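## Task

Locate the tote in the room and place the cardboard box inside it so that no part sticks out past the tote's rim. The box must stay there without the robot holding it. The robot must not tip over or finish leaning.

## Robot and tools

Robot: a Hello Robot Stretch 4, about 1.6 m tall. It has one arm: an omni-wheel base (rim within 0.23 m of the base origin), a lift sliding on a mast, an arm that telescopes forward, a three-joint wrist and a two-finger gripper. Cameras on the robot: head_camera, head_left_camera, head_right_camera, wrist_camera. Loose objects may occasionally get nudged by something outside the robot.

Frames. Base frame: origin on the floor below the base centre, x ahead, y to the left, z up. hand_pose is reported in this frame; it marks a point between the open fingertips, and its axes line up with the base frame when all wrist joints are 0. The printed position may be slightly wrong. The odometry frame is the base frame as it was when the scene began.

execute_actions takes "actions": a list holding one action or none (an empty list only reports state and images), plus optional "cameras" (list of camera names, or "all"; omitted or null means all, [] means none; an unknown name rejects the call). An action contains "base" and/or "joints", optionally with "pace" and "contact_limits"; or it is {"end_of_arm": "enable_torque"} alone, which re-powers any wrist or gripper motor that shut off, holding it where it is. Motions in one action begin together and may finish at different times.

"base" holds a single relative move, measured from where the base last reported itself: {"translate_m": d} straight ahead, positive forward, -2 to 2 m; {"strafe_m": d} sideways, positive left, -2 to 2 m; {"rotate_rad": d} turn in place, positive counter-clockwise seen from above, -3.2 to 3.2 rad. Only one of the three per action.

"joints" is one object keyed by joint name, each value an absolute target (not an offset): lift_m 0 to 1.2 m (tolerance 0.004); arm_m extension 0 to 0.55 m (0.004); wrist_yaw_rad -1.134 to 4.276 (0.02; 0 points ahead, positive turns left, 3.14 is folded back, above 3.4 the arm may obstruct); wrist_pitch_rad -1.117 to 4.259 (0.05; 0 level, 1.57 pointing down); wrist_roll_rad -1.117 to 4.259 (0.02; 0 keeps fingers level, positive rolls clockwise viewed from behind); gripper_m fingertip gap -0.038 to 0.141 m (0.004; negative means fingers squeeze each other). Targets outside a joint range are clipped and the result notes it; other bad values or unknown keys reject the call entirely. Joints or base left out of an action may keep pushing toward old targets without the status showing it.

"pace": "slow", "default" (if omitted), "fast", "max". Base top speeds 0.1/0.3/0.4/0.6 m/s and 1/2/3/4 rad/s respectively; with lift above 0.2 m these are reduced, down to 0.3 m/s and 1 rad/s at lift 1.2. "contact_limits": {"arm_m": value} from 0 (gentlest) to 0.75 (firmest), default 0.5; sets how much force the arm may use before it halts.

wait: {"seconds": 0 to 10}; commands nothing and returns state and images. zoom_image: {"camera": name, "region": [x0, y0, x1, y1]} in pixels from the top-left of that camera's latest full image, at most 504 by 504. finished_scene: {"scene": current scene number}; irreversible, reports success and gives the next task. Replying with no tool call ends everything.

Result lines. lidar_m: 12 distances in metres from the base origin, one per 30-degree sector, first straight ahead then counter-clockwise (4th left, 7th behind, 10th right); "-" means nothing seen or closer than 0.25 m. It senses from about 0.15 m up, so tabletops count; glass, thin legs and things behind may be missed. wrist_depth_mm: 7x7 grid of median depths, 100 to 2000 mm, row by row from top left; "-" invalid; the robot's own body appears. base_odometry counts wheel rotation only (slip counts as motion); heading -3.142 to 3.142, left positive. If turned_by_wheels and turned_by_imu differ by over about 0.1 rad, the base likely hit something or slipped and heading is off by roughly their difference. base_tilt in degrees, forward and right positive, with a fixed bias up to about 1.5. motor_effort: percent of maximum, positive toward higher joint values, bracket shows peak in last action; readings carry fixed bias and noise. Wheel efforts positive mean turning right. A load in a level gripper moves wrist_pitch effort away from 0.

Statuses: "done"; "off_target" (stopped short, may still push); "contact_stop_at_<key>" (met something; that part goes slack: a lift may sink, wheels may roll); "limit_stop_at_<name>", including limit_stop_at_tilt (leaning over 6 degrees; lift, arm and wheels go slack and ignore commands until upright) and limit_stop_at_own_body (joint about to hit the robot; moving away is allowed); "torque_fault" (a wrist motor maxed out and went limp until enable_torque). After such stops the old target is dropped. Slack parts hold again once commanded. on_its_own lists uncommanded behaviour; "held at" gives the held target, not the position. If a stop is reported, later calls in that same reply are skipped.

Gripping: command gripper_m smaller than the object's width; a smaller value grips harder and pulls the object toward the wrist by up to a third of the shortfall. Neither the gripper reading nor "done" proves a grasp; a firm squeeze at commands of 0 or more shows as a gripper effort change. Fingertips pressed on a surface can jam; lift up. Self-collision is likely with pitch below -0.2 combined with roll below -0.4 or above 4. To unfold at the start, send lift_m 0.4 with wrist_yaw_rad 0 together.

Avoid: dropping, slamming or hard shoving of objects; tipping (don't drive or turn with over 1 kg held and arm_m above 0.2, especially fast; avoid strong pushes with a high gripper or high contact limit); pushing the gripper into things with base or arm moves (torque fault). A tilt that differs from the start may mean a wheel is on something low. Faster-completing robot motion is preferred.

Each tool is called after ">>>" as name(argument=value, ...) on one line, values as JSON.

## Session

>>> execute_actions(actions=[])

Scene clock: 0.00 s.
base_odometry: x=+0.000 y=+0.000 heading=+0.000 (m, m, rad; odometry frame)
turned_by_wheels: +0.000 (rad since the last result)
turned_by_imu: +0.000 (rad since the last result)
base_tilt: forward=+0.6 right=+1.2 (deg)
lidar_m: 1.40 1.08 0.67 0.60 0.60 0.74 1.52 1.50 1.00 0.90 0.91 1.60
base_status: not commanded
joint_positions: lift_m=+0.153 arm_m=+0.002 wrist_yaw_rad=+3.207 wrist_pitch_rad=+0.011 wrist_roll_rad=+0.005 gripper_m=+0.057
joint_status: not commanded
motor_effort: lift_m=+20 arm_m=-1 wrist_yaw_rad=+1 wrist_pitch_rad=-5 wrist_roll_rad=+0 gripper_m=-4 wheel_0=+0 wheel_1=+0 wheel_2=-1 (%)
hand_pose: x=-0.1205 y=+0.0684 z=+0.3281 quat_wxyz=(-0.033, -0.005, +0.002, +0.999) (m; base frame)
wrist_depth_mm: - 137 253 1708 1708 1756 634 / - 109 137 1618 1708 1808 634 / - 111 138 1661 1618 1756 661 / - 127 163 1661 1661 1756 676 / 188 1537 1537 1618 1576 1618 683 / 202 1336 204 1025 878 904 707 / 200 831 798 - - 683 668
pictures: head_camera, head_left_camera, head_right_camera, wrist_camera
Images, in order (width x height): head_camera 420x560, head_left_camera 420x672, head_right_camera 420x672, wrist_camera 616x392.

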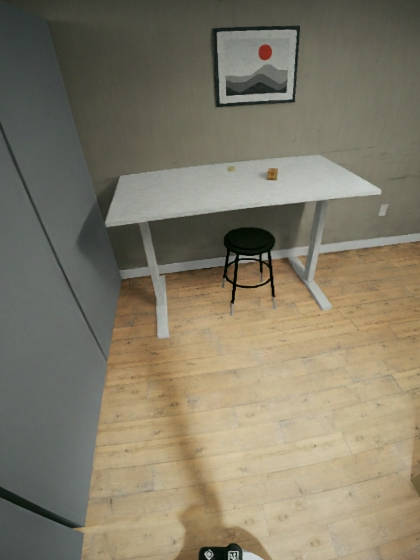

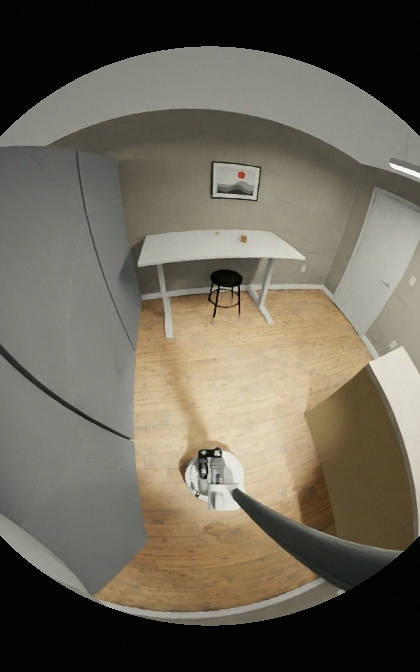

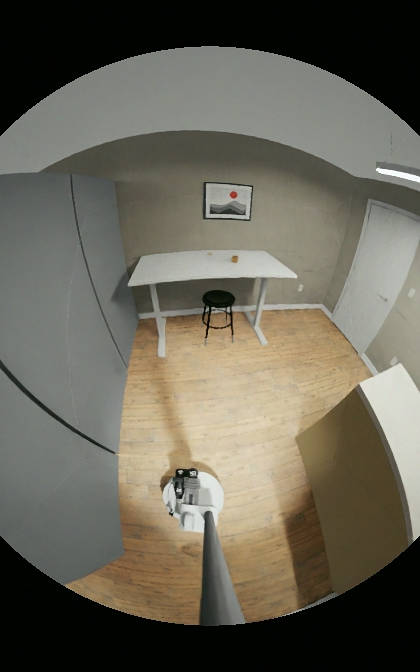

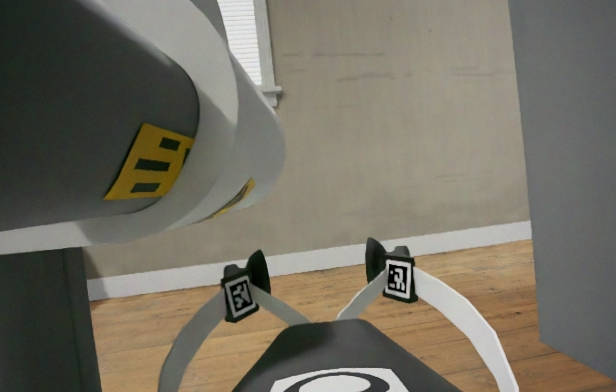

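>>> zoom_image(camera="head_camera", region=[180, 130, 340, 230])

>>> zoom_image(camera="head_right_camera", region=[200, 300, 420, 630])

Region (180, 130, 340, 230) of head_camera's 420x560 image, scaled by 3.150, with more detail than that image has; it fills the top 315 rows of this view, and the rest is white.

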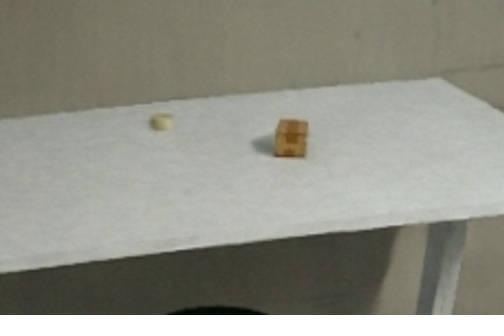

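Region (200, 300, 420, 630) of head_right_camera's 420x672 image, scaled by 1.527, with more detail than that image has.

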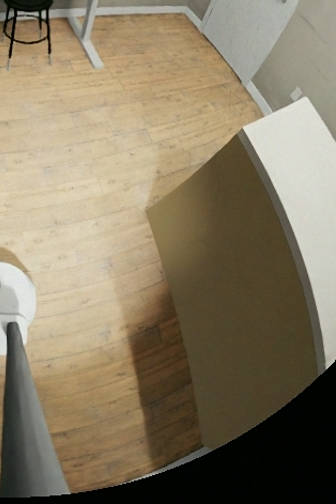

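>>> execute_actions(actions=[{"base": {"rotate_rad": -1.6}, "pace": "fast"}], cameras=["head_camera", "head_left_camera", "head_right_camera"])

Scene clock: 1.93 s.
base_odometry: x=+0.000 y=+0.000 heading=-1.600 (m, m, rad; odometry frame)
turned_by_wheels: -1.600 (rad since the last result)
turned_by_imu: -1.573 (rad since the last result)
base_tilt: forward=+0.6 right=+1.3 (deg)
lidar_m: 0.90 0.89 1.65 1.40 1.15 0.68 0.59 0.59 0.74 1.47 1.47 1.03
base_status: done
joint_positions: lift_m=+0.153 arm_m=+0.002 wrist_yaw_rad=+3.207 wrist_pitch_rad=+0.011 wrist_roll_rad=+0.005 gripper_m=+0.057
joint_status: not commanded
motor_effort: lift_m=+20(20) arm_m=-1(1) wrist_yaw_rad=+1(1) wrist_pitch_rad=-5(6) wrist_roll_rad=-1(0) gripper_m=-4(4) wheel_0=+1(8) wheel_1=+0(9) wheel_2=+0(8) (%)
hand_pose: x=-0.1205 y=+0.0684 z=+0.3281 quat_wxyz=(-0.033, -0.005, +0.002, +0.999) (m; base frame)
wrist_depth_mm: - 137 253 741 788 809 842 / - 109 138 741 778 809 842 / - 111 138 741 788 788 842 / - 127 163 741 788 809 842 / 188 691 723 750 759 809 842 / 203 691 204 732 778 809 831 / 201 691 707 - - 683 676
pictures: head_camera, head_left_camera, head_right_camera
Images, in order (width x height): head_camera 420x560, head_left_camera 420x672, head_right_camera 420x672.

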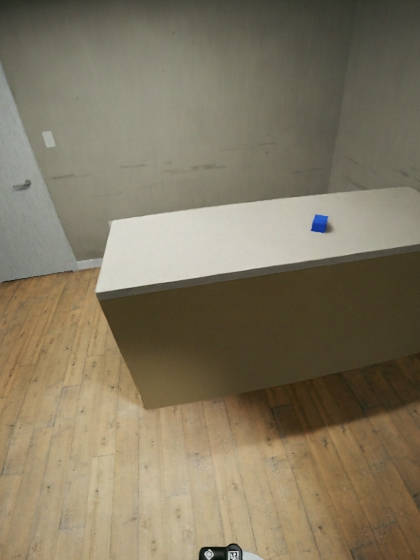

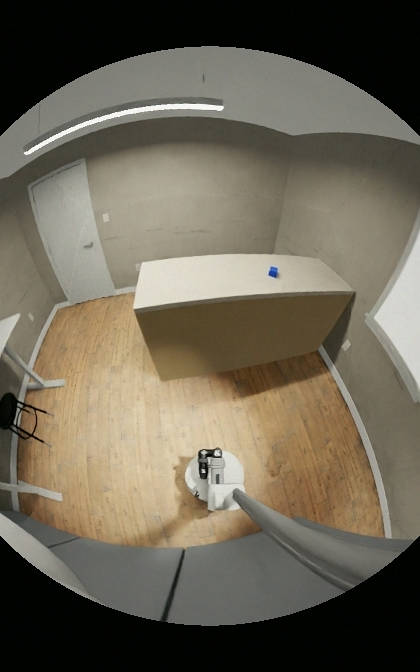

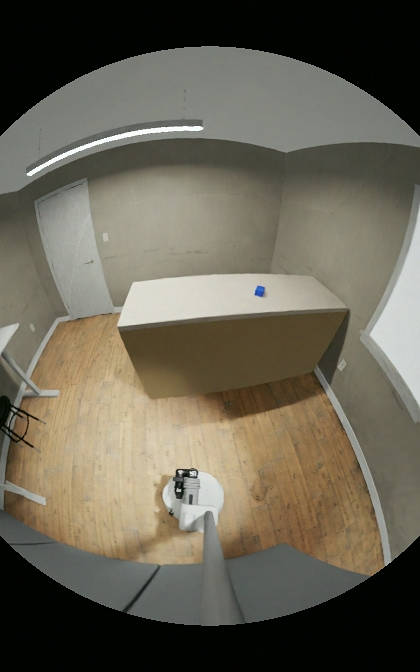

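>>> zoom_image(camera="head_right_camera", region=[200, 380, 420, 640])

>>> zoom_image(camera="head_left_camera", region=[0, 150, 380, 400])

Region (200, 380, 420, 640) of head_right_camera's 420x672 image, scaled by 1.938, with more detail than that image has; it fills the left 426 columns of this view, and the rest is white.

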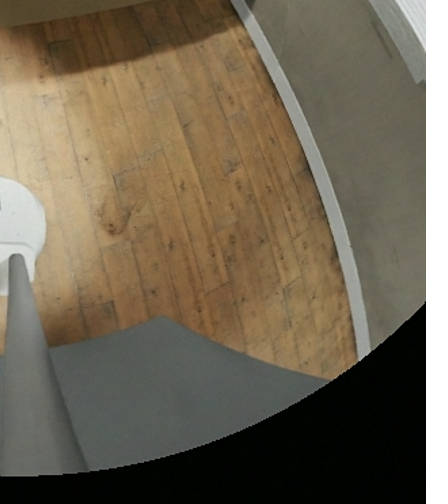

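Region (0, 150, 380, 400) of head_left_camera's 420x672 image, scaled by 1.326, with more detail than that image has; it fills the top 332 rows of this view, and the rest is white.

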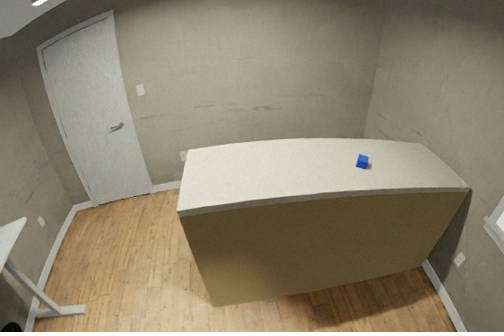

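>>> execute_actions(actions=[{"base": {"rotate_rad": 1.37}, "joints": {"lift_m": 0.4, "wrist_yaw_rad": 0.0}, "pace": "max"}], cameras=["head_camera", "wrist_camera"])

Scene clock: 6.83 s.
base_odometry: x=+0.000 y=+0.000 heading=-0.229 (m, m, rad; odometry frame)
turned_by_wheels: +1.370 (rad since the last result)
turned_by_imu: +1.345 (rad since the last result)
base_tilt: forward=+0.7 right=+1.2 (deg)
lidar_m: 1.41 1.40 0.79 0.60 0.59 0.65 1.53 1.49 1.17 0.92 0.87 2.66
base_status: done
joint_positions: lift_m=+0.400 arm_m=+0.002 wrist_yaw_rad=+0.001 wrist_pitch_rad=+0.010 wrist_roll_rad=+0.005 gripper_m=+0.057
joint_status: all done
motor_effort: lift_m=+21(24) arm_m=-1(1) wrist_yaw_rad=+0(7) wrist_pitch_rad=-6(7) wrist_roll_rad=-1(0) gripper_m=-3(3) wheel_0=+1(9) wheel_1=+2(11) wheel_2=+2(11) (%)
hand_pose: x=+0.4616 y=-0.0873 z=+0.5751 quat_wxyz=(+1.000, +0.003, +0.005, +0.000) (m; base frame)
wrist_depth_mm: 1708 1808 - - - - - / 1618 1808 - - - - - / 1281 1464 1983 - - - - / 1661 1808 - - - - - / 1661 1808 - - - - - / 1618 1808 204 1661 1430 1464 1430 / 1397 1366 1308 - - 1078 1098
pictures: head_camera, wrist_camera
Images, in order (width x height): head_camera 420x560, wrist_camera 616x392.

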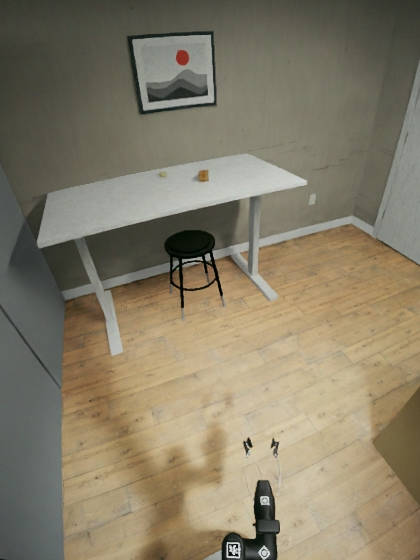

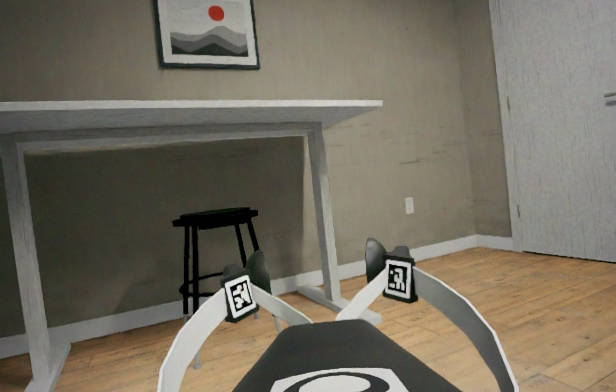

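>>> zoom_image(camera="head_camera", region=[150, 150, 250, 210])

Region (150, 150, 250, 210) of head_camera's 420x560 image, scaled by 5.040, with more detail than that image has; it fills the top 302 rows of this view, and the rest is white.

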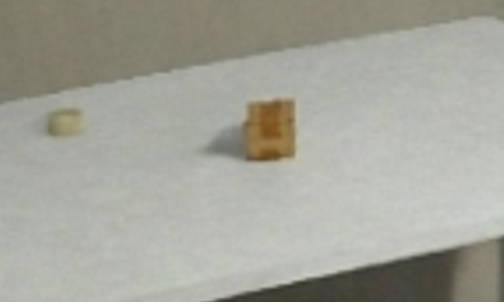

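>>> execute_actions(actions=[{"base": {"translate_m": 1.0}, "joints": {"lift_m": 1.05, "wrist_pitch_rad": 0.5, "gripper_m": 0.13}, "pace": "max"}])

Scene clock: 10.73 s.
base_odometry: x=+0.974 y=-0.227 heading=-0.229 (m, m, rad; odometry frame)
turned_by_wheels: +0.000 (rad since the last result)
turned_by_imu: -0.006 (rad since the last result)
base_tilt: forward=+0.7 right=+1.3 (deg)
lidar_m: 0.53 0.48 0.52 0.79 1.00 1.08 1.65 1.49 0.80 0.97 2.05 0.69
base_status: done
joint_positions: lift_m=+1.050 arm_m=+0.002 wrist_yaw_rad=+0.000 wrist_pitch_rad=+0.502 wrist_roll_rad=+0.005 gripper_m=+0.130
joint_status: all done
motor_effort: lift_m=+21(26) arm_m=-1(1) wrist_yaw_rad=+1(0) wrist_pitch_rad=-7(4) wrist_roll_rad=+0(0) gripper_m=-2(7) wheel_0=+0(7) wheel_1=+0(8) wheel_2=+2(13) (%)
hand_pose: x=+0.4260 y=-0.0874 z=+1.0893 quat_wxyz=(+0.969, +0.002, +0.248, -0.001) (m; base frame)
wrist_depth_mm: 878 931 1042 1160 1255 1499 1618 / 891 991 1078 1205 1430 1618 1661 / 931 917 854 788 759 1708 1808 / 683 634 615 580 569 - 1863 / 517 504 484 492 1756 1661 1708 / 421 402 222 1138 1464 1499 1464 / 368 750 820 - - 1308 1281
pictures: head_camera, head_left_camera, head_right_camera, wrist_camera
Images, in order (width x height): head_camera 420x560, head_left_camera 420x672, head_right_camera 420x672, wrist_camera 616x392.

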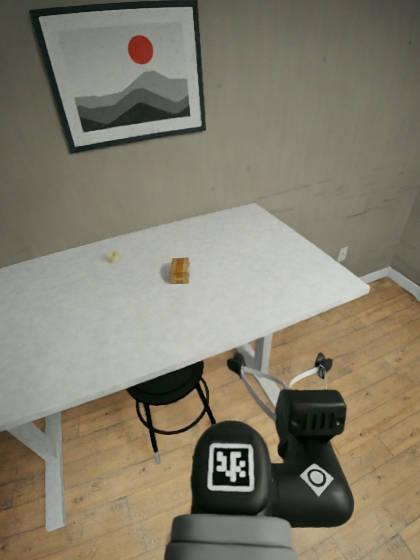

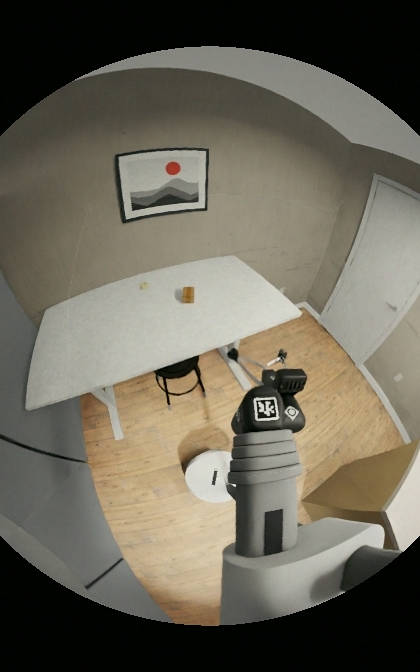

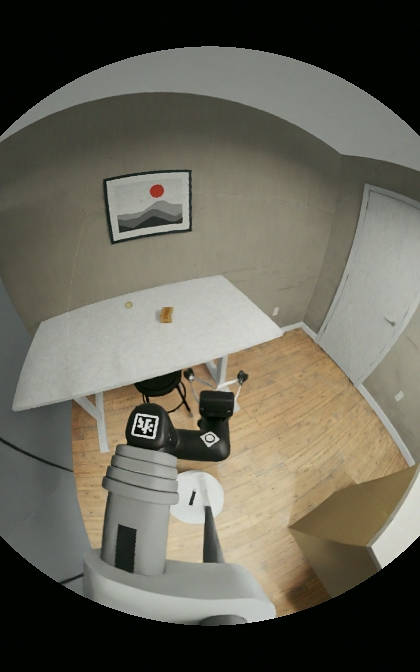

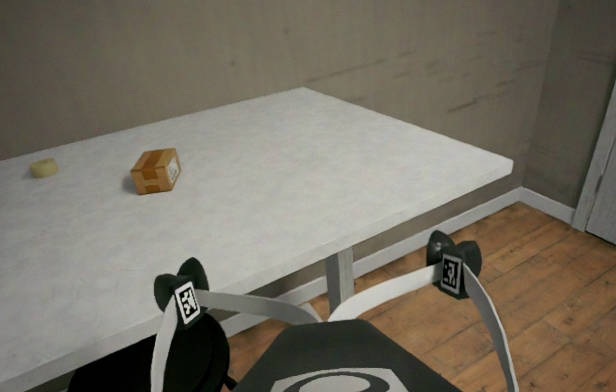

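>>> execute_actions(actions=[{"base": {"strafe_m": 0.29}, "joints": {"arm_m": 0.32, "lift_m": 1.02}, "pace": "fast"}], cameras=["head_camera", "wrist_camera"])

Scene clock: 14.80 s.
base_odometry: x=+1.040 y=+0.055 heading=-0.229 (m, m, rad; odometry frame)
turned_by_wheels: +0.000 (rad since the last result)
turned_by_imu: -0.001 (rad since the last result)
base_tilt: forward=+0.7 right=+1.3 (deg)
lidar_m: 0.38 0.35 0.41 0.75 0.72 0.79 1.22 2.20 1.06 1.13 2.31 0.58
base_status: done
joint_positions: lift_m=+1.020 arm_m=+0.319 wrist_yaw_rad=+0.000 wrist_pitch_rad=+0.502 wrist_roll_rad=+0.005 gripper_m=+0.130
joint_status: all done
motor_effort: lift_m=+18(18) arm_m=+5(6) wrist_yaw_rad=+0(3) wrist_pitch_rad=-5(5) wrist_roll_rad=-1(0) gripper_m=+1(0) wheel_0=+2(11) wheel_1=-3(10) wheel_2=+2(1) (%)
hand_pose: x=+0.7430 y=-0.0874 z=+1.0596 quat_wxyz=(+0.969, +0.002, +0.248, +0.000) (m; base frame)
wrist_depth_mm: 554 603 668 741 831 976 1118 / 574 640 715 788 878 1060 1205 / 615 668 732 707 676 640 615 / 615 580 549 521 504 480 462 / 462 452 436 370 384 370 377 / 375 355 221 338 315 312 317 / 319 301 304 - - 279 273
pictures: head_camera, wrist_camera
Images, in order (width x height): head_camera 420x560, wrist_camera 616x392.

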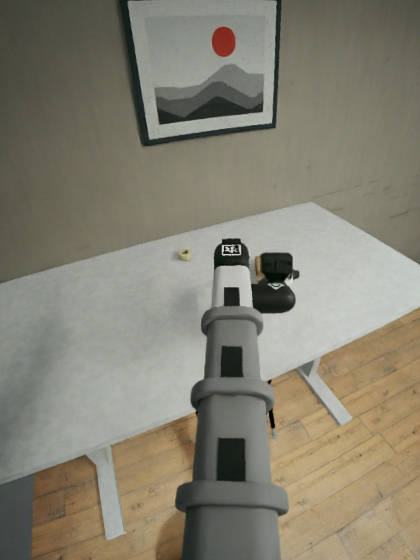

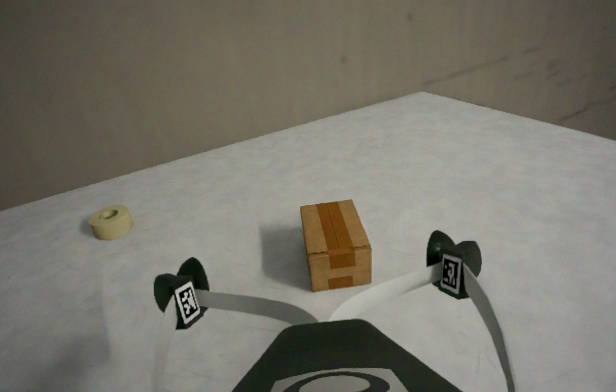

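>>> execute_actions(actions=[{"base": {"strafe_m": -0.027}, "joints": {"arm_m": 0.465, "lift_m": 0.942, "gripper_m": 0.138}, "pace": "default"}], cameras=["head_camera", "wrist_camera"])

Scene clock: 16.87 s.
base_odometry: x=+1.034 y=+0.029 heading=-0.229 (m, m, rad; odometry frame)
turned_by_wheels: +0.000 (rad since the last result)
turned_by_imu: -0.001 (rad since the last result)
base_tilt: forward=+0.7 right=+1.2 (deg)
lidar_m: 0.40 0.37 0.42 0.65 0.76 0.82 1.25 2.14 1.03 1.11 2.26 0.54
base_status: done
joint_positions: lift_m=+0.942 arm_m=+0.464 wrist_yaw_rad=+0.000 wrist_pitch_rad=+0.502 wrist_roll_rad=+0.005 gripper_m=+0.138
joint_status: all done
motor_effort: lift_m=+17(15) arm_m=+5(6) wrist_yaw_rad=+1(1) wrist_pitch_rad=-5(4) wrist_roll_rad=-1(1) gripper_m=+0(4) wheel_0=-1(9) wheel_1=+1(9) wheel_2=+0(1) (%)
hand_pose: x=+0.8879 y=-0.0874 z=+0.9817 quat_wxyz=(+0.969, +0.002, +0.248, -0.001) (m; base frame)
wrist_depth_mm: 459 500 559 621 699 809 946 / 484 530 597 654 715 683 1008 / 504 535 530 500 473 449 430 / 427 410 387 373 355 342 329 / 329 315 301 216 283 254 265 / 265 252 198 175 220 219 224 / 224 216 213 - - 197 193
pictures: head_camera, wrist_camera
Images, in order (width x height): head_camera 420x560, wrist_camera 616x392.

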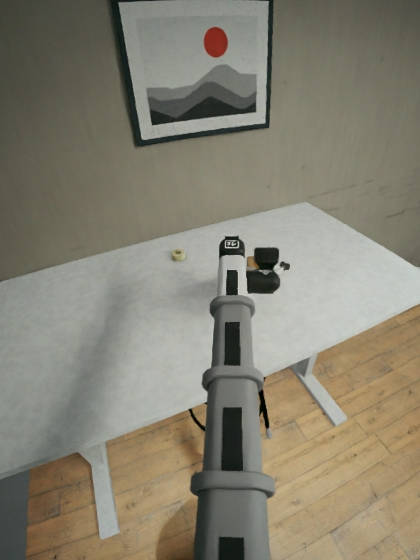

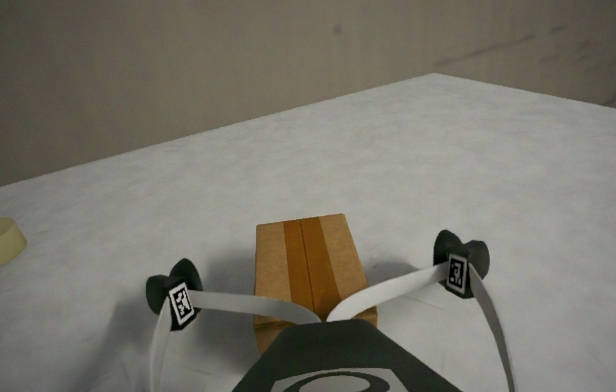

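>>> execute_actions(actions=[{"joints": {"lift_m": 0.93, "arm_m": 0.47, "gripper_m": 0.01}, "pace": "default"}], cameras=["wrist_camera"])

Scene clock: 19.33 s.
base_odometry: x=+1.034 y=+0.029 heading=-0.229 (m, m, rad; odometry frame)
turned_by_wheels: +0.000 (rad since the last result)
turned_by_imu: -0.001 (rad since the last result)
base_tilt: forward=+0.6 right=+1.2 (deg)
lidar_m: 0.40 0.39 0.42 0.63 0.76 0.82 1.26 2.14 1.03 1.13 2.26 0.55
base_status: not commanded
joint_positions: lift_m=+0.930 arm_m=+0.469 wrist_yaw_rad=+0.000 wrist_pitch_rad=+0.502 wrist_roll_rad=+0.005 gripper_m=+0.010
joint_status: all done
motor_effort: lift_m=+17(17) arm_m=+5(7) wrist_yaw_rad=-1(3) wrist_pitch_rad=-7(23) wrist_roll_rad=-2(2) gripper_m=-24(18) wheel_0=-1(1) wheel_1=+1(1) wheel_2=+0(0) (%)
hand_pose: x=+0.8930 y=-0.0873 z=+0.9696 quat_wxyz=(+0.969, +0.003, +0.249, +0.000) (m; base frame)
wrist_depth_mm: 459 500 549 615 683 798 931 / 477 521 580 640 654 609 960 / 508 525 496 466 439 421 397 / 402 382 364 345 327 317 307 / 307 294 281 178 210 255 248 / 248 241 183 157 181 199 208 / 209 195 198 - - 184 179
pictures: wrist_camera
Images, in order (width x height): wrist_camera 616x392.

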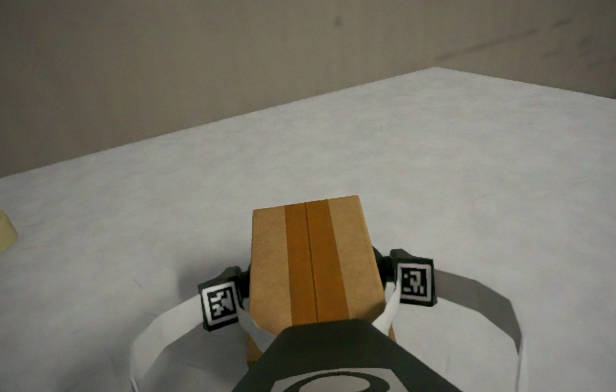

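>>> execute_actions(actions=[{"joints": {"lift_m": 1.0, "arm_m": 0.3}, "pace": "fast"}], cameras=["wrist_camera"])

Scene clock: 20.77 s.
base_odometry: x=+1.034 y=+0.029 heading=-0.229 (m, m, rad; odometry frame)
turned_by_wheels: +0.000 (rad since the last result)
turned_by_imu: -0.001 (rad since the last result)
base_tilt: forward=+0.7 right=+1.2 (deg)
lidar_m: 0.43 0.38 0.41 0.65 0.75 0.83 1.26 2.17 1.05 1.12 2.28 0.60
base_status: not commanded
joint_positions: lift_m=+1.000 arm_m=+0.301 wrist_yaw_rad=+0.000 wrist_pitch_rad=+0.503 wrist_roll_rad=+0.005 gripper_m=+0.010
joint_status: all done
motor_effort: lift_m=+23(24) arm_m=-5(5) wrist_yaw_rad=+1(1) wrist_pitch_rad=-8(7) wrist_roll_rad=-1(1) gripper_m=-24(23) wheel_0=-2(1) wheel_1=+1(1) wheel_2=+0(0) (%)
hand_pose: x=+0.7245 y=-0.0875 z=+1.0389 quat_wxyz=(+0.969, +0.003, +0.249, -0.001) (m; base frame)
wrist_depth_mm: 574 615 691 778 854 991 1182 / 609 661 741 831 878 1078 1308 / 634 691 699 647 615 585 549 / 559 521 508 484 459 445 424 / 427 413 397 178 210 355 347 / 347 336 183 157 181 278 293 / 293 274 279 - - 257 251
pictures: wrist_camera
Images, in order (width x height): wrist_camera 616x392.

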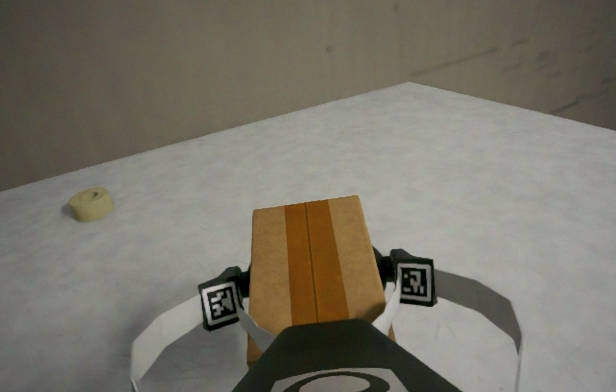

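>>> execute_actions(actions=[{"base": {"rotate_rad": -1.4}, "joints": {"arm_m": 0.0}, "pace": "fast"}])

Scene clock: 23.10 s.
base_odometry: x=+1.034 y=+0.029 heading=-1.629 (m, m, rad; odometry frame)
turned_by_wheels: -1.400 (rad since the last result)
turned_by_imu: -1.377 (rad since the last result)
base_tilt: forward=+0.7 right=+1.2 (deg)
lidar_m: 1.45 0.86 0.47 0.37 0.39 0.47 0.77 0.76 0.93 1.61 1.50 1.02
base_status: done
joint_positions: lift_m=+1.000 arm_m=+0.003 wrist_yaw_rad=+0.000 wrist_pitch_rad=+0.503 wrist_roll_rad=+0.005 gripper_m=+0.010
joint_status: all done
joint sent to its limit — the command would take arm_m past its lower limit, so that joint was sent only as far as its limit.
motor_effort: lift_m=+22(23) arm_m=-5(6) wrist_yaw_rad=+3(1) wrist_pitch_rad=-7(7) wrist_roll_rad=-2(2) gripper_m=-23(23) wheel_0=+0(7) wheel_1=+0(7) wheel_2=+2(8) (%)
hand_pose: x=+0.4265 y=-0.0875 z=+1.0390 quat_wxyz=(+0.969, +0.003, +0.249, -0.001) (m; base frame)
wrist_depth_mm: 1576 1708 1808 - - - - / 1756 1808 - - 1205 991 946 / 1808 1983 - - 1138 768 778 / - - - - 1205 831 878 / - - 1863 178 210 931 976 / 1618 1618 183 156 181 946 1138 / 1397 1336 1366 - - 1138 1205
pictures: head_camera, head_left_camera, head_right_camera, wrist_camera
Images, in order (width x height): head_camera 420x560, head_left_camera 420x672, head_right_camera 420x672, wrist_camera 616x392.

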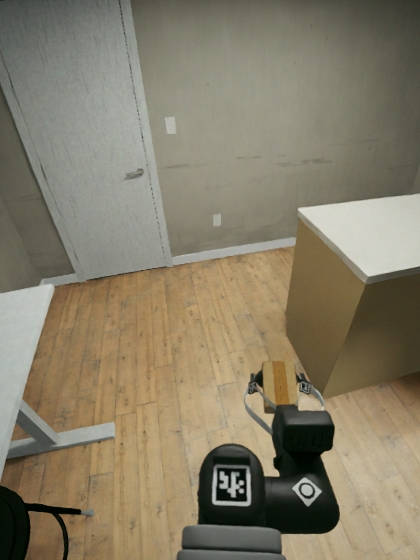

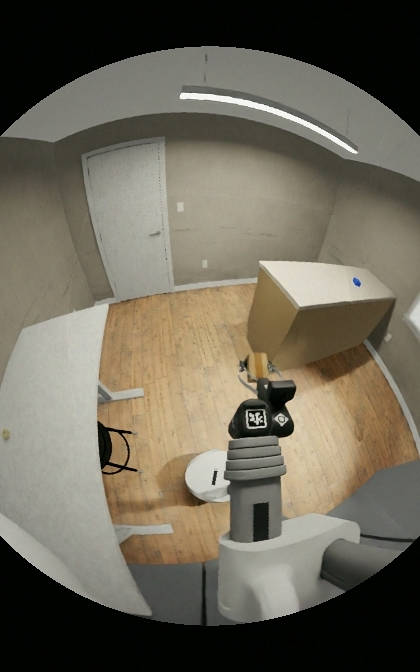

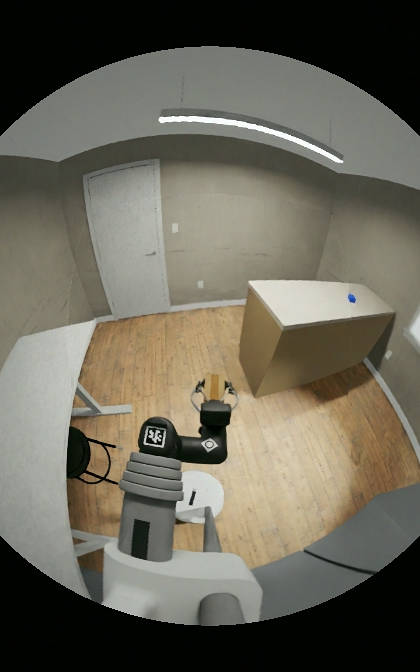

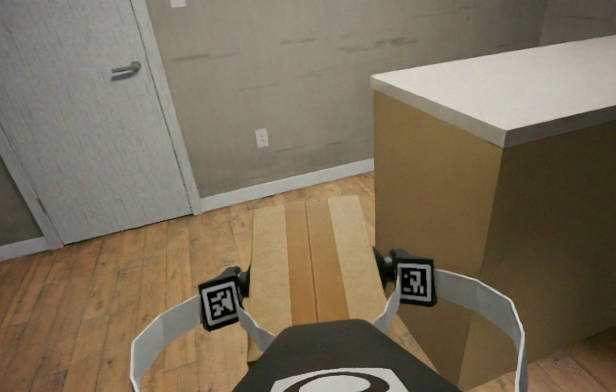

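>>> execute_actions(actions=[{"base": {"translate_m": 1.7}, "joints": {"lift_m": 0.45}, "pace": "max"}])

Scene clock: 29.60 s.
base_odometry: x=+0.935 y=-1.668 heading=-1.629 (m, m, rad; odometry frame)
turned_by_wheels: +0.000 (rad since the last result)
turned_by_imu: -0.011 (rad since the last result)
base_tilt: forward=+0.7 right=+1.3 (deg)
lidar_m: 0.67 0.67 0.79 1.38 1.38 1.09 2.41 0.58 0.41 0.61 0.72 0.76
base_status: done
joint_positions: lift_m=+0.450 arm_m=+0.003 wrist_yaw_rad=+0.000 wrist_pitch_rad=+0.503 wrist_roll_rad=+0.005 gripper_m=+0.010
joint_status: all done
motor_effort: lift_m=+18(19) arm_m=-5(5) wrist_yaw_rad=+2(3) wrist_pitch_rad=-9(8) wrist_roll_rad=-1(1) gripper_m=-21(23) wheel_0=+0(5) wheel_1=+0(7) wheel_2=+1(11) (%)
hand_pose: x=+0.4264 y=-0.0874 z=+0.4893 quat_wxyz=(+0.969, +0.003, +0.249, -0.001) (m; base frame)
wrist_depth_mm: 382 407 436 469 500 549 597 / 404 433 466 500 549 603 640 / 430 462 500 544 591 654 723 / 455 488 530 559 640 707 809 / 492 525 564 178 209 788 854 / 525 569 183 156 181 741 778 / 564 603 661 - - 676 668
pictures: head_camera, head_left_camera, head_right_camera, wrist_camera
Images, in order (width x height): head_camera 420x560, head_left_camera 420x672, head_right_camera 420x672, wrist_camera 616x392.

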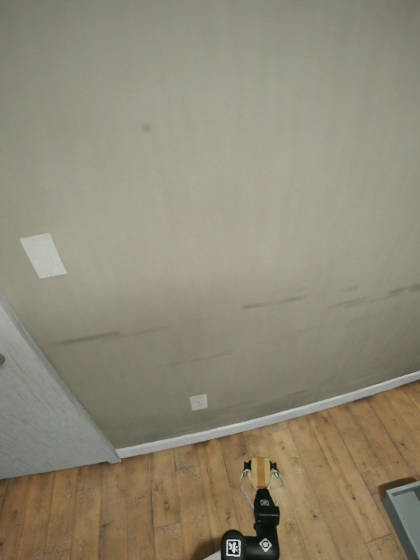

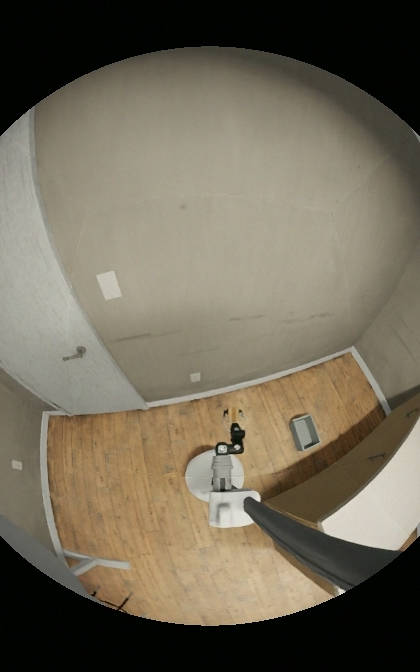

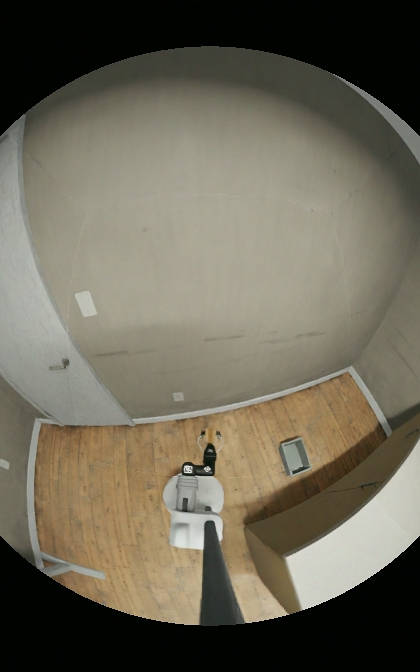

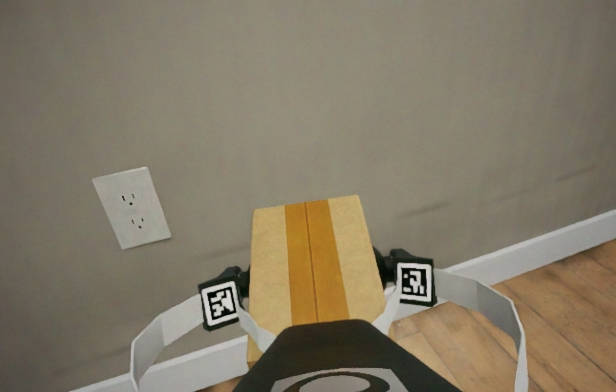

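The tote is on the floor to my right. Zooming in to locate it.

>>> zoom_image(camera="head_right_camera", region=[150, 400, 350, 560])

>>> zoom_image(camera="head_camera", region=[300, 440, 420, 560])

Region (150, 400, 350, 560) of head_right_camera's 420x672 image, scaled by 2.520, with more detail than that image has; it fills the top 403 rows of this view, and the rest is white.

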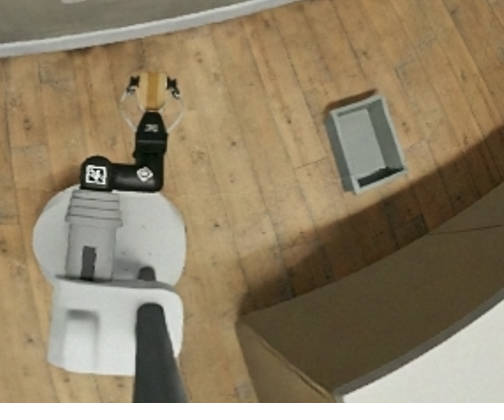

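Region (300, 440, 420, 560) of head_camera's 420x560 image, scaled by 4.200, with more detail than that image has.

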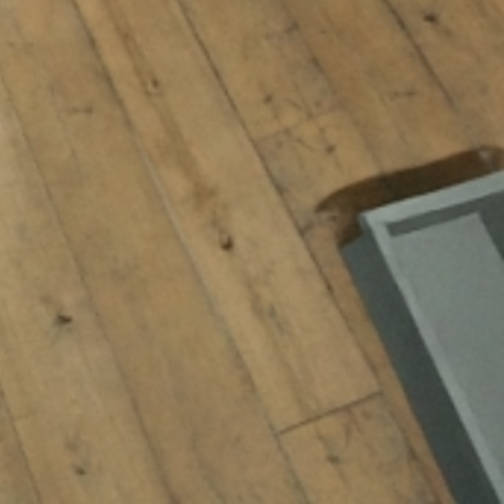

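>>> execute_actions(actions=[{"base": {"rotate_rad": -1.055}, "joints": {"arm_m": 0.3, "lift_m": 0.32, "wrist_pitch_rad": 0.8}, "pace": "fast"}], cameras=["head_camera", "wrist_camera"])

Scene clock: 31.87 s.
base_odometry: x=+0.935 y=-1.668 heading=-2.684 (m, m, rad; odometry frame)
turned_by_wheels: -1.055 (rad since the last result)
turned_by_imu: -1.038 (rad since the last result)
base_tilt: forward=+0.7 right=+1.3 (deg)
lidar_m: 0.76 0.80 0.68 0.66 0.78 1.38 1.45 1.13 1.73 0.54 0.37 0.53
base_status: done
joint_positions: lift_m=+0.320 arm_m=+0.299 wrist_yaw_rad=+0.000 wrist_pitch_rad=+0.802 wrist_roll_rad=+0.005 gripper_m=+0.010
joint_status: all done
motor_effort: lift_m=+18(21) arm_m=+5(5) wrist_yaw_rad=+2(1) wrist_pitch_rad=-5(7) wrist_roll_rad=-1(1) gripper_m=-23(23) wheel_0=-1(11) wheel_1=-1(9) wheel_2=-1(9) (%)
hand_pose: x=+0.6706 y=-0.0874 z=+0.2910 quat_wxyz=(+0.921, +0.002, +0.390, -0.001) (m; base frame)
wrist_depth_mm: 723 931 1205 1138 1098 1078 854 / 723 917 960 917 904 866 788 / 741 809 798 768 750 732 707 / 683 699 676 530 521 609 615 / 627 615 574 178 211 544 549 / 544 535 182 157 181 370 488 / 496 473 473 - - 449 445
pictures: head_camera, wrist_camera
Images, in order (width x height): head_camera 420x560, wrist_camera 616x392.

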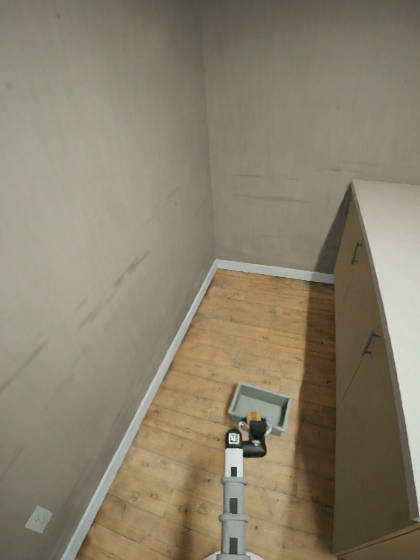

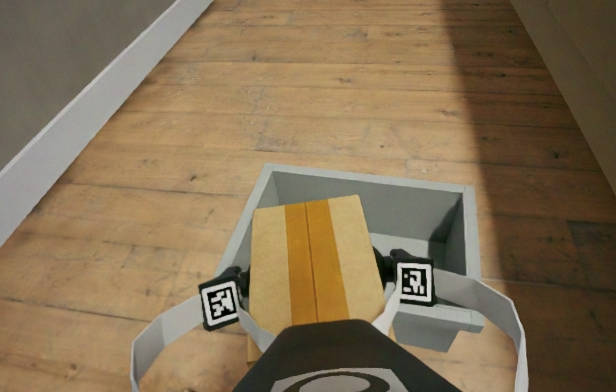

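>>> zoom_image(camera="head_camera", region=[200, 360, 320, 470])

Region (200, 360, 320, 470) of head_camera's 420x560 image, scaled by 4.200, with more detail than that image has; it fills the top 462 rows of this view, and the rest is white.

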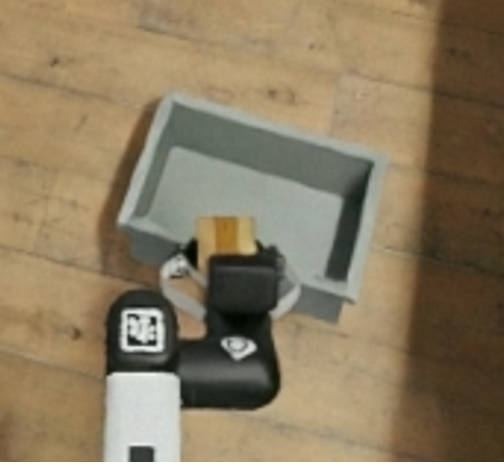

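>>> execute_actions(actions=[{"base": {"translate_m": 0.08}, "joints": {"arm_m": 0.46, "lift_m": 0.265, "wrist_pitch_rad": 0.95, "wrist_yaw_rad": -0.3}, "pace": "fast"}], cameras=["head_camera", "wrist_camera"])

Scene clock: 34.23 s.
base_odometry: x=+0.863 y=-1.704 heading=-2.684 (m, m, rad; odometry frame)
turned_by_wheels: +0.000 (rad since the last result)
turned_by_imu: -0.001 (rad since the last result)
base_tilt: forward=+0.7 right=+1.3 (deg)
lidar_m: 0.67 0.79 0.65 0.65 0.76 1.29 1.48 1.17 1.89 0.41 0.36 0.61
base_status: done
joint_positions: lift_m=+0.265 arm_m=+0.459 wrist_yaw_rad=-0.300 wrist_pitch_rad=+0.952 wrist_roll_rad=+0.005 gripper_m=+0.010
joint_status: all done
motor_effort: lift_m=+18(14) arm_m=+5(5) wrist_yaw_rad=-1(3) wrist_pitch_rad=-4(4) wrist_roll_rad=-1(1) gripper_m=-24(22) wheel_0=+0(8) wheel_1=+0(7) wheel_2=+2(13) (%)
hand_pose: x=+0.7642 y=-0.1329 z=+0.2084 quat_wxyz=(+0.879, +0.071, +0.453, -0.134) (m; base frame)
wrist_depth_mm: 798 788 759 732 715 683 569 / 691 676 661 640 627 621 580 / 609 591 580 574 559 554 535 / 539 530 517 512 500 492 488 / 484 473 349 178 210 370 442 / 436 436 183 157 181 287 407 / 410 387 373 - - 340 375
pictures: head_camera, wrist_camera
Images, in order (width x height): head_camera 420x560, wrist_camera 616x392.

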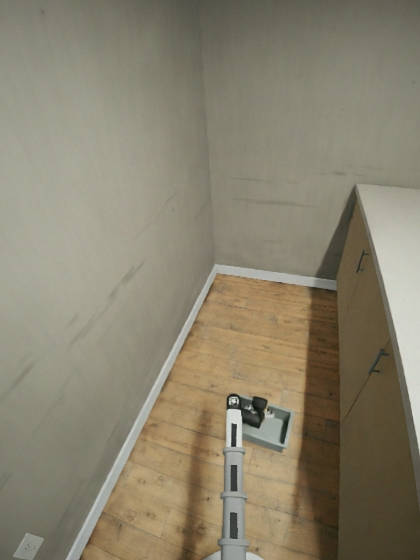

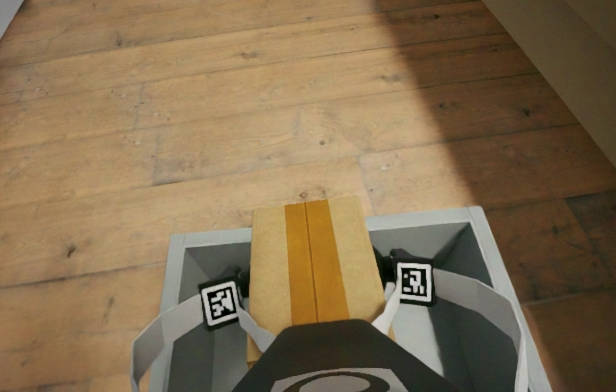

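>>> execute_actions(actions=[{"base": {"strafe_m": -0.018}, "joints": {"arm_m": 0.487, "lift_m": 0.13}, "pace": "default"}], cameras=["head_camera", "wrist_camera", "head_right_camera"])

Scene clock: 36.60 s.
base_odometry: x=+0.855 y=-1.688 heading=-2.684 (m, m, rad; odometry frame)
turned_by_wheels: +0.000 (rad since the last result)
turned_by_imu: -0.001 (rad since the last result)
base_tilt: forward=+0.7 right=+1.2 (deg)
lidar_m: 0.71 0.81 0.67 0.67 0.79 1.35 1.43 1.17 1.92 0.37 0.35 0.57
base_status: done
joint_positions: lift_m=+0.130 arm_m=+0.486 wrist_yaw_rad=-0.300 wrist_pitch_rad=+0.952 wrist_roll_rad=+0.005 gripper_m=+0.010
joint_status: all done
motor_effort: lift_m=+17(17) arm_m=+5(6) wrist_yaw_rad=+1(0) wrist_pitch_rad=-5(6) wrist_roll_rad=-1(1) gripper_m=-23(23) wheel_0=+0(8) wheel_1=+0(8) wheel_2=+0(3) (%)
hand_pose: x=+0.7911 y=-0.1330 z=+0.0735 quat_wxyz=(+0.879, +0.071, +0.453, -0.134) (m; base frame)
wrist_depth_mm: 544 544 521 504 492 480 469 / 469 459 449 439 427 418 413 / 410 407 397 389 379 220 359 / 364 219 221 213 236 241 210 / 203 250 272 178 210 283 216 / 185 235 184 157 181 245 220 / 174 216 267 - - 255 224
pictures: head_camera, head_right_camera, wrist_camera
Images, in order (width x height): head_camera 420x560, head_right_camera 420x672, wrist_camera 616x392.

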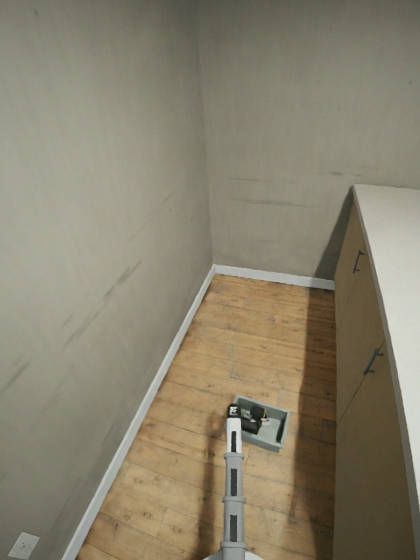

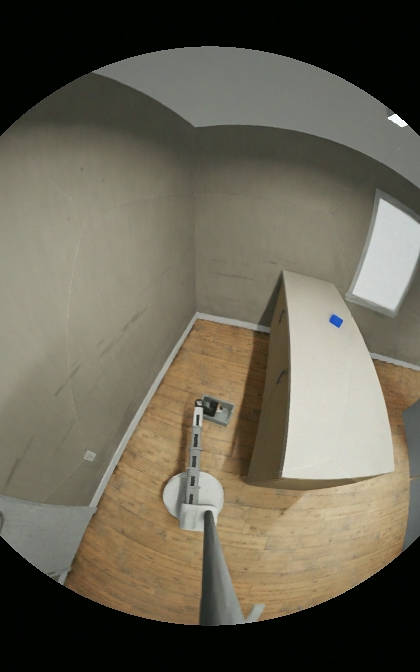

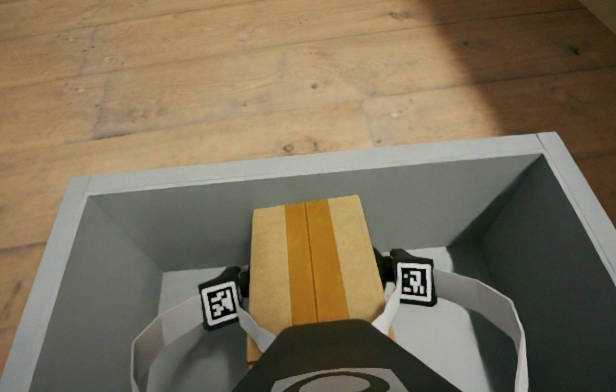

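>>> zoom_image(camera="head_camera", region=[210, 385, 300, 465])

Region (210, 385, 300, 465) of head_camera's 420x560 image, scaled by 5.600, with more detail than that image has.

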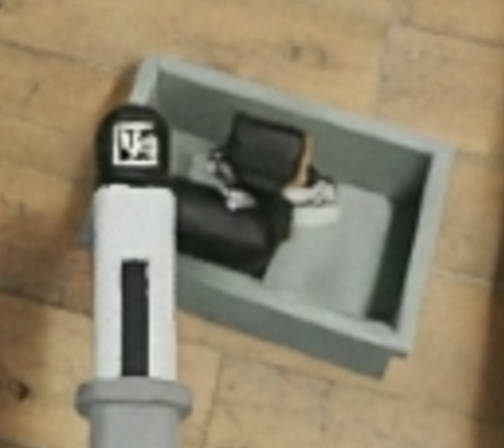

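>>> execute_actions(actions=[{"joints": {"lift_m": 0.09}, "pace": "default"}], cameras=["wrist_camera"])

Scene clock: 37.93 s.
base_odometry: x=+0.855 y=-1.688 heading=-2.684 (m, m, rad; odometry frame)
turned_by_wheels: +0.000 (rad since the last result)
turned_by_imu: -0.001 (rad since the last result)
base_tilt: forward=+0.7 right=+1.3 (deg)
lidar_m: 0.70 0.82 0.67 0.67 0.78 1.35 1.44 1.20 1.92 0.39 0.32 0.57
base_status: not commanded
joint_positions: lift_m=+0.090 arm_m=+0.486 wrist_yaw_rad=-0.300 wrist_pitch_rad=+0.952 wrist_roll_rad=+0.005 gripper_m=+0.010
joint_status: all done
motor_effort: lift_m=+17(16) arm_m=+5(5) wrist_yaw_rad=+1(1) wrist_pitch_rad=-6(3) wrist_roll_rad=+0(1) gripper_m=-22(22) wheel_0=+0(0) wheel_1=+0(0) wheel_2=+0(0) (%)
hand_pose: x=+0.7911 y=-0.1330 z=+0.0335 quat_wxyz=(+0.879, +0.071, +0.453, -0.134) (m; base frame)
wrist_depth_mm: 466 459 445 433 421 415 402 / 404 394 384 377 368 362 364 / 187 186 185 188 193 198 196 / 181 218 223 212 235 241 210 / 178 251 266 178 210 257 214 / 175 236 183 156 180 230 220 / 173 215 229 - - 220 215
pictures: wrist_camera
Images, in order (width x height): wrist_camera 616x392.

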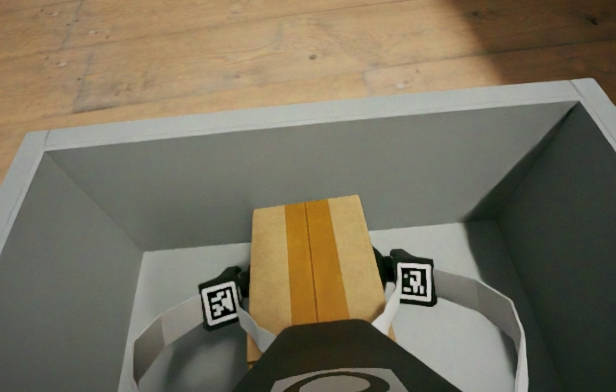

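>>> execute_actions(actions=[{"joints": {"lift_m": 0.083, "gripper_m": 0.09}, "pace": "default"}], cameras=["wrist_camera"])

Scene clock: 39.70 s.
base_odometry: x=+0.855 y=-1.688 heading=-2.684 (m, m, rad; odometry frame)
turned_by_wheels: +0.000 (rad since the last result)
turned_by_imu: -0.001 (rad since the last result)
base_tilt: forward=+0.8 right=+1.3 (deg)
lidar_m: 0.68 0.82 0.69 0.68 0.81 1.34 1.42 1.17 1.93 0.39 0.33 0.57
base_status: not commanded
joint_positions: lift_m=+0.083 arm_m=+0.486 wrist_yaw_rad=-0.300 wrist_pitch_rad=+0.952 wrist_roll_rad=+0.005 gripper_m=+0.090
joint_status: all done
motor_effort: lift_m=+17(15) arm_m=+5(5) wrist_yaw_rad=+1(1) wrist_pitch_rad=-4(5) wrist_roll_rad=-1(1) gripper_m=-1(24) wheel_0=+0(0) wheel_1=+0(0) wheel_2=+0(0) (%)
hand_pose: x=+0.7911 y=-0.1330 z=+0.0265 quat_wxyz=(+0.879, +0.071, +0.453, -0.134) (m; base frame)
wrist_depth_mm: 455 445 433 424 410 402 394 / 397 384 377 368 357 179 180 / 180 181 183 187 192 198 196 / 182 216 223 222 236 241 210 / 179 250 260 208 213 252 215 / 174 236 201 189 194 227 219 / 174 218 223 - - 211 211
pictures: wrist_camera
Images, in order (width x height): wrist_camera 616x392.

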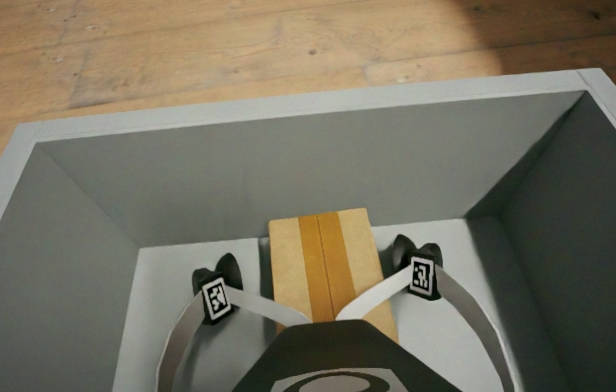

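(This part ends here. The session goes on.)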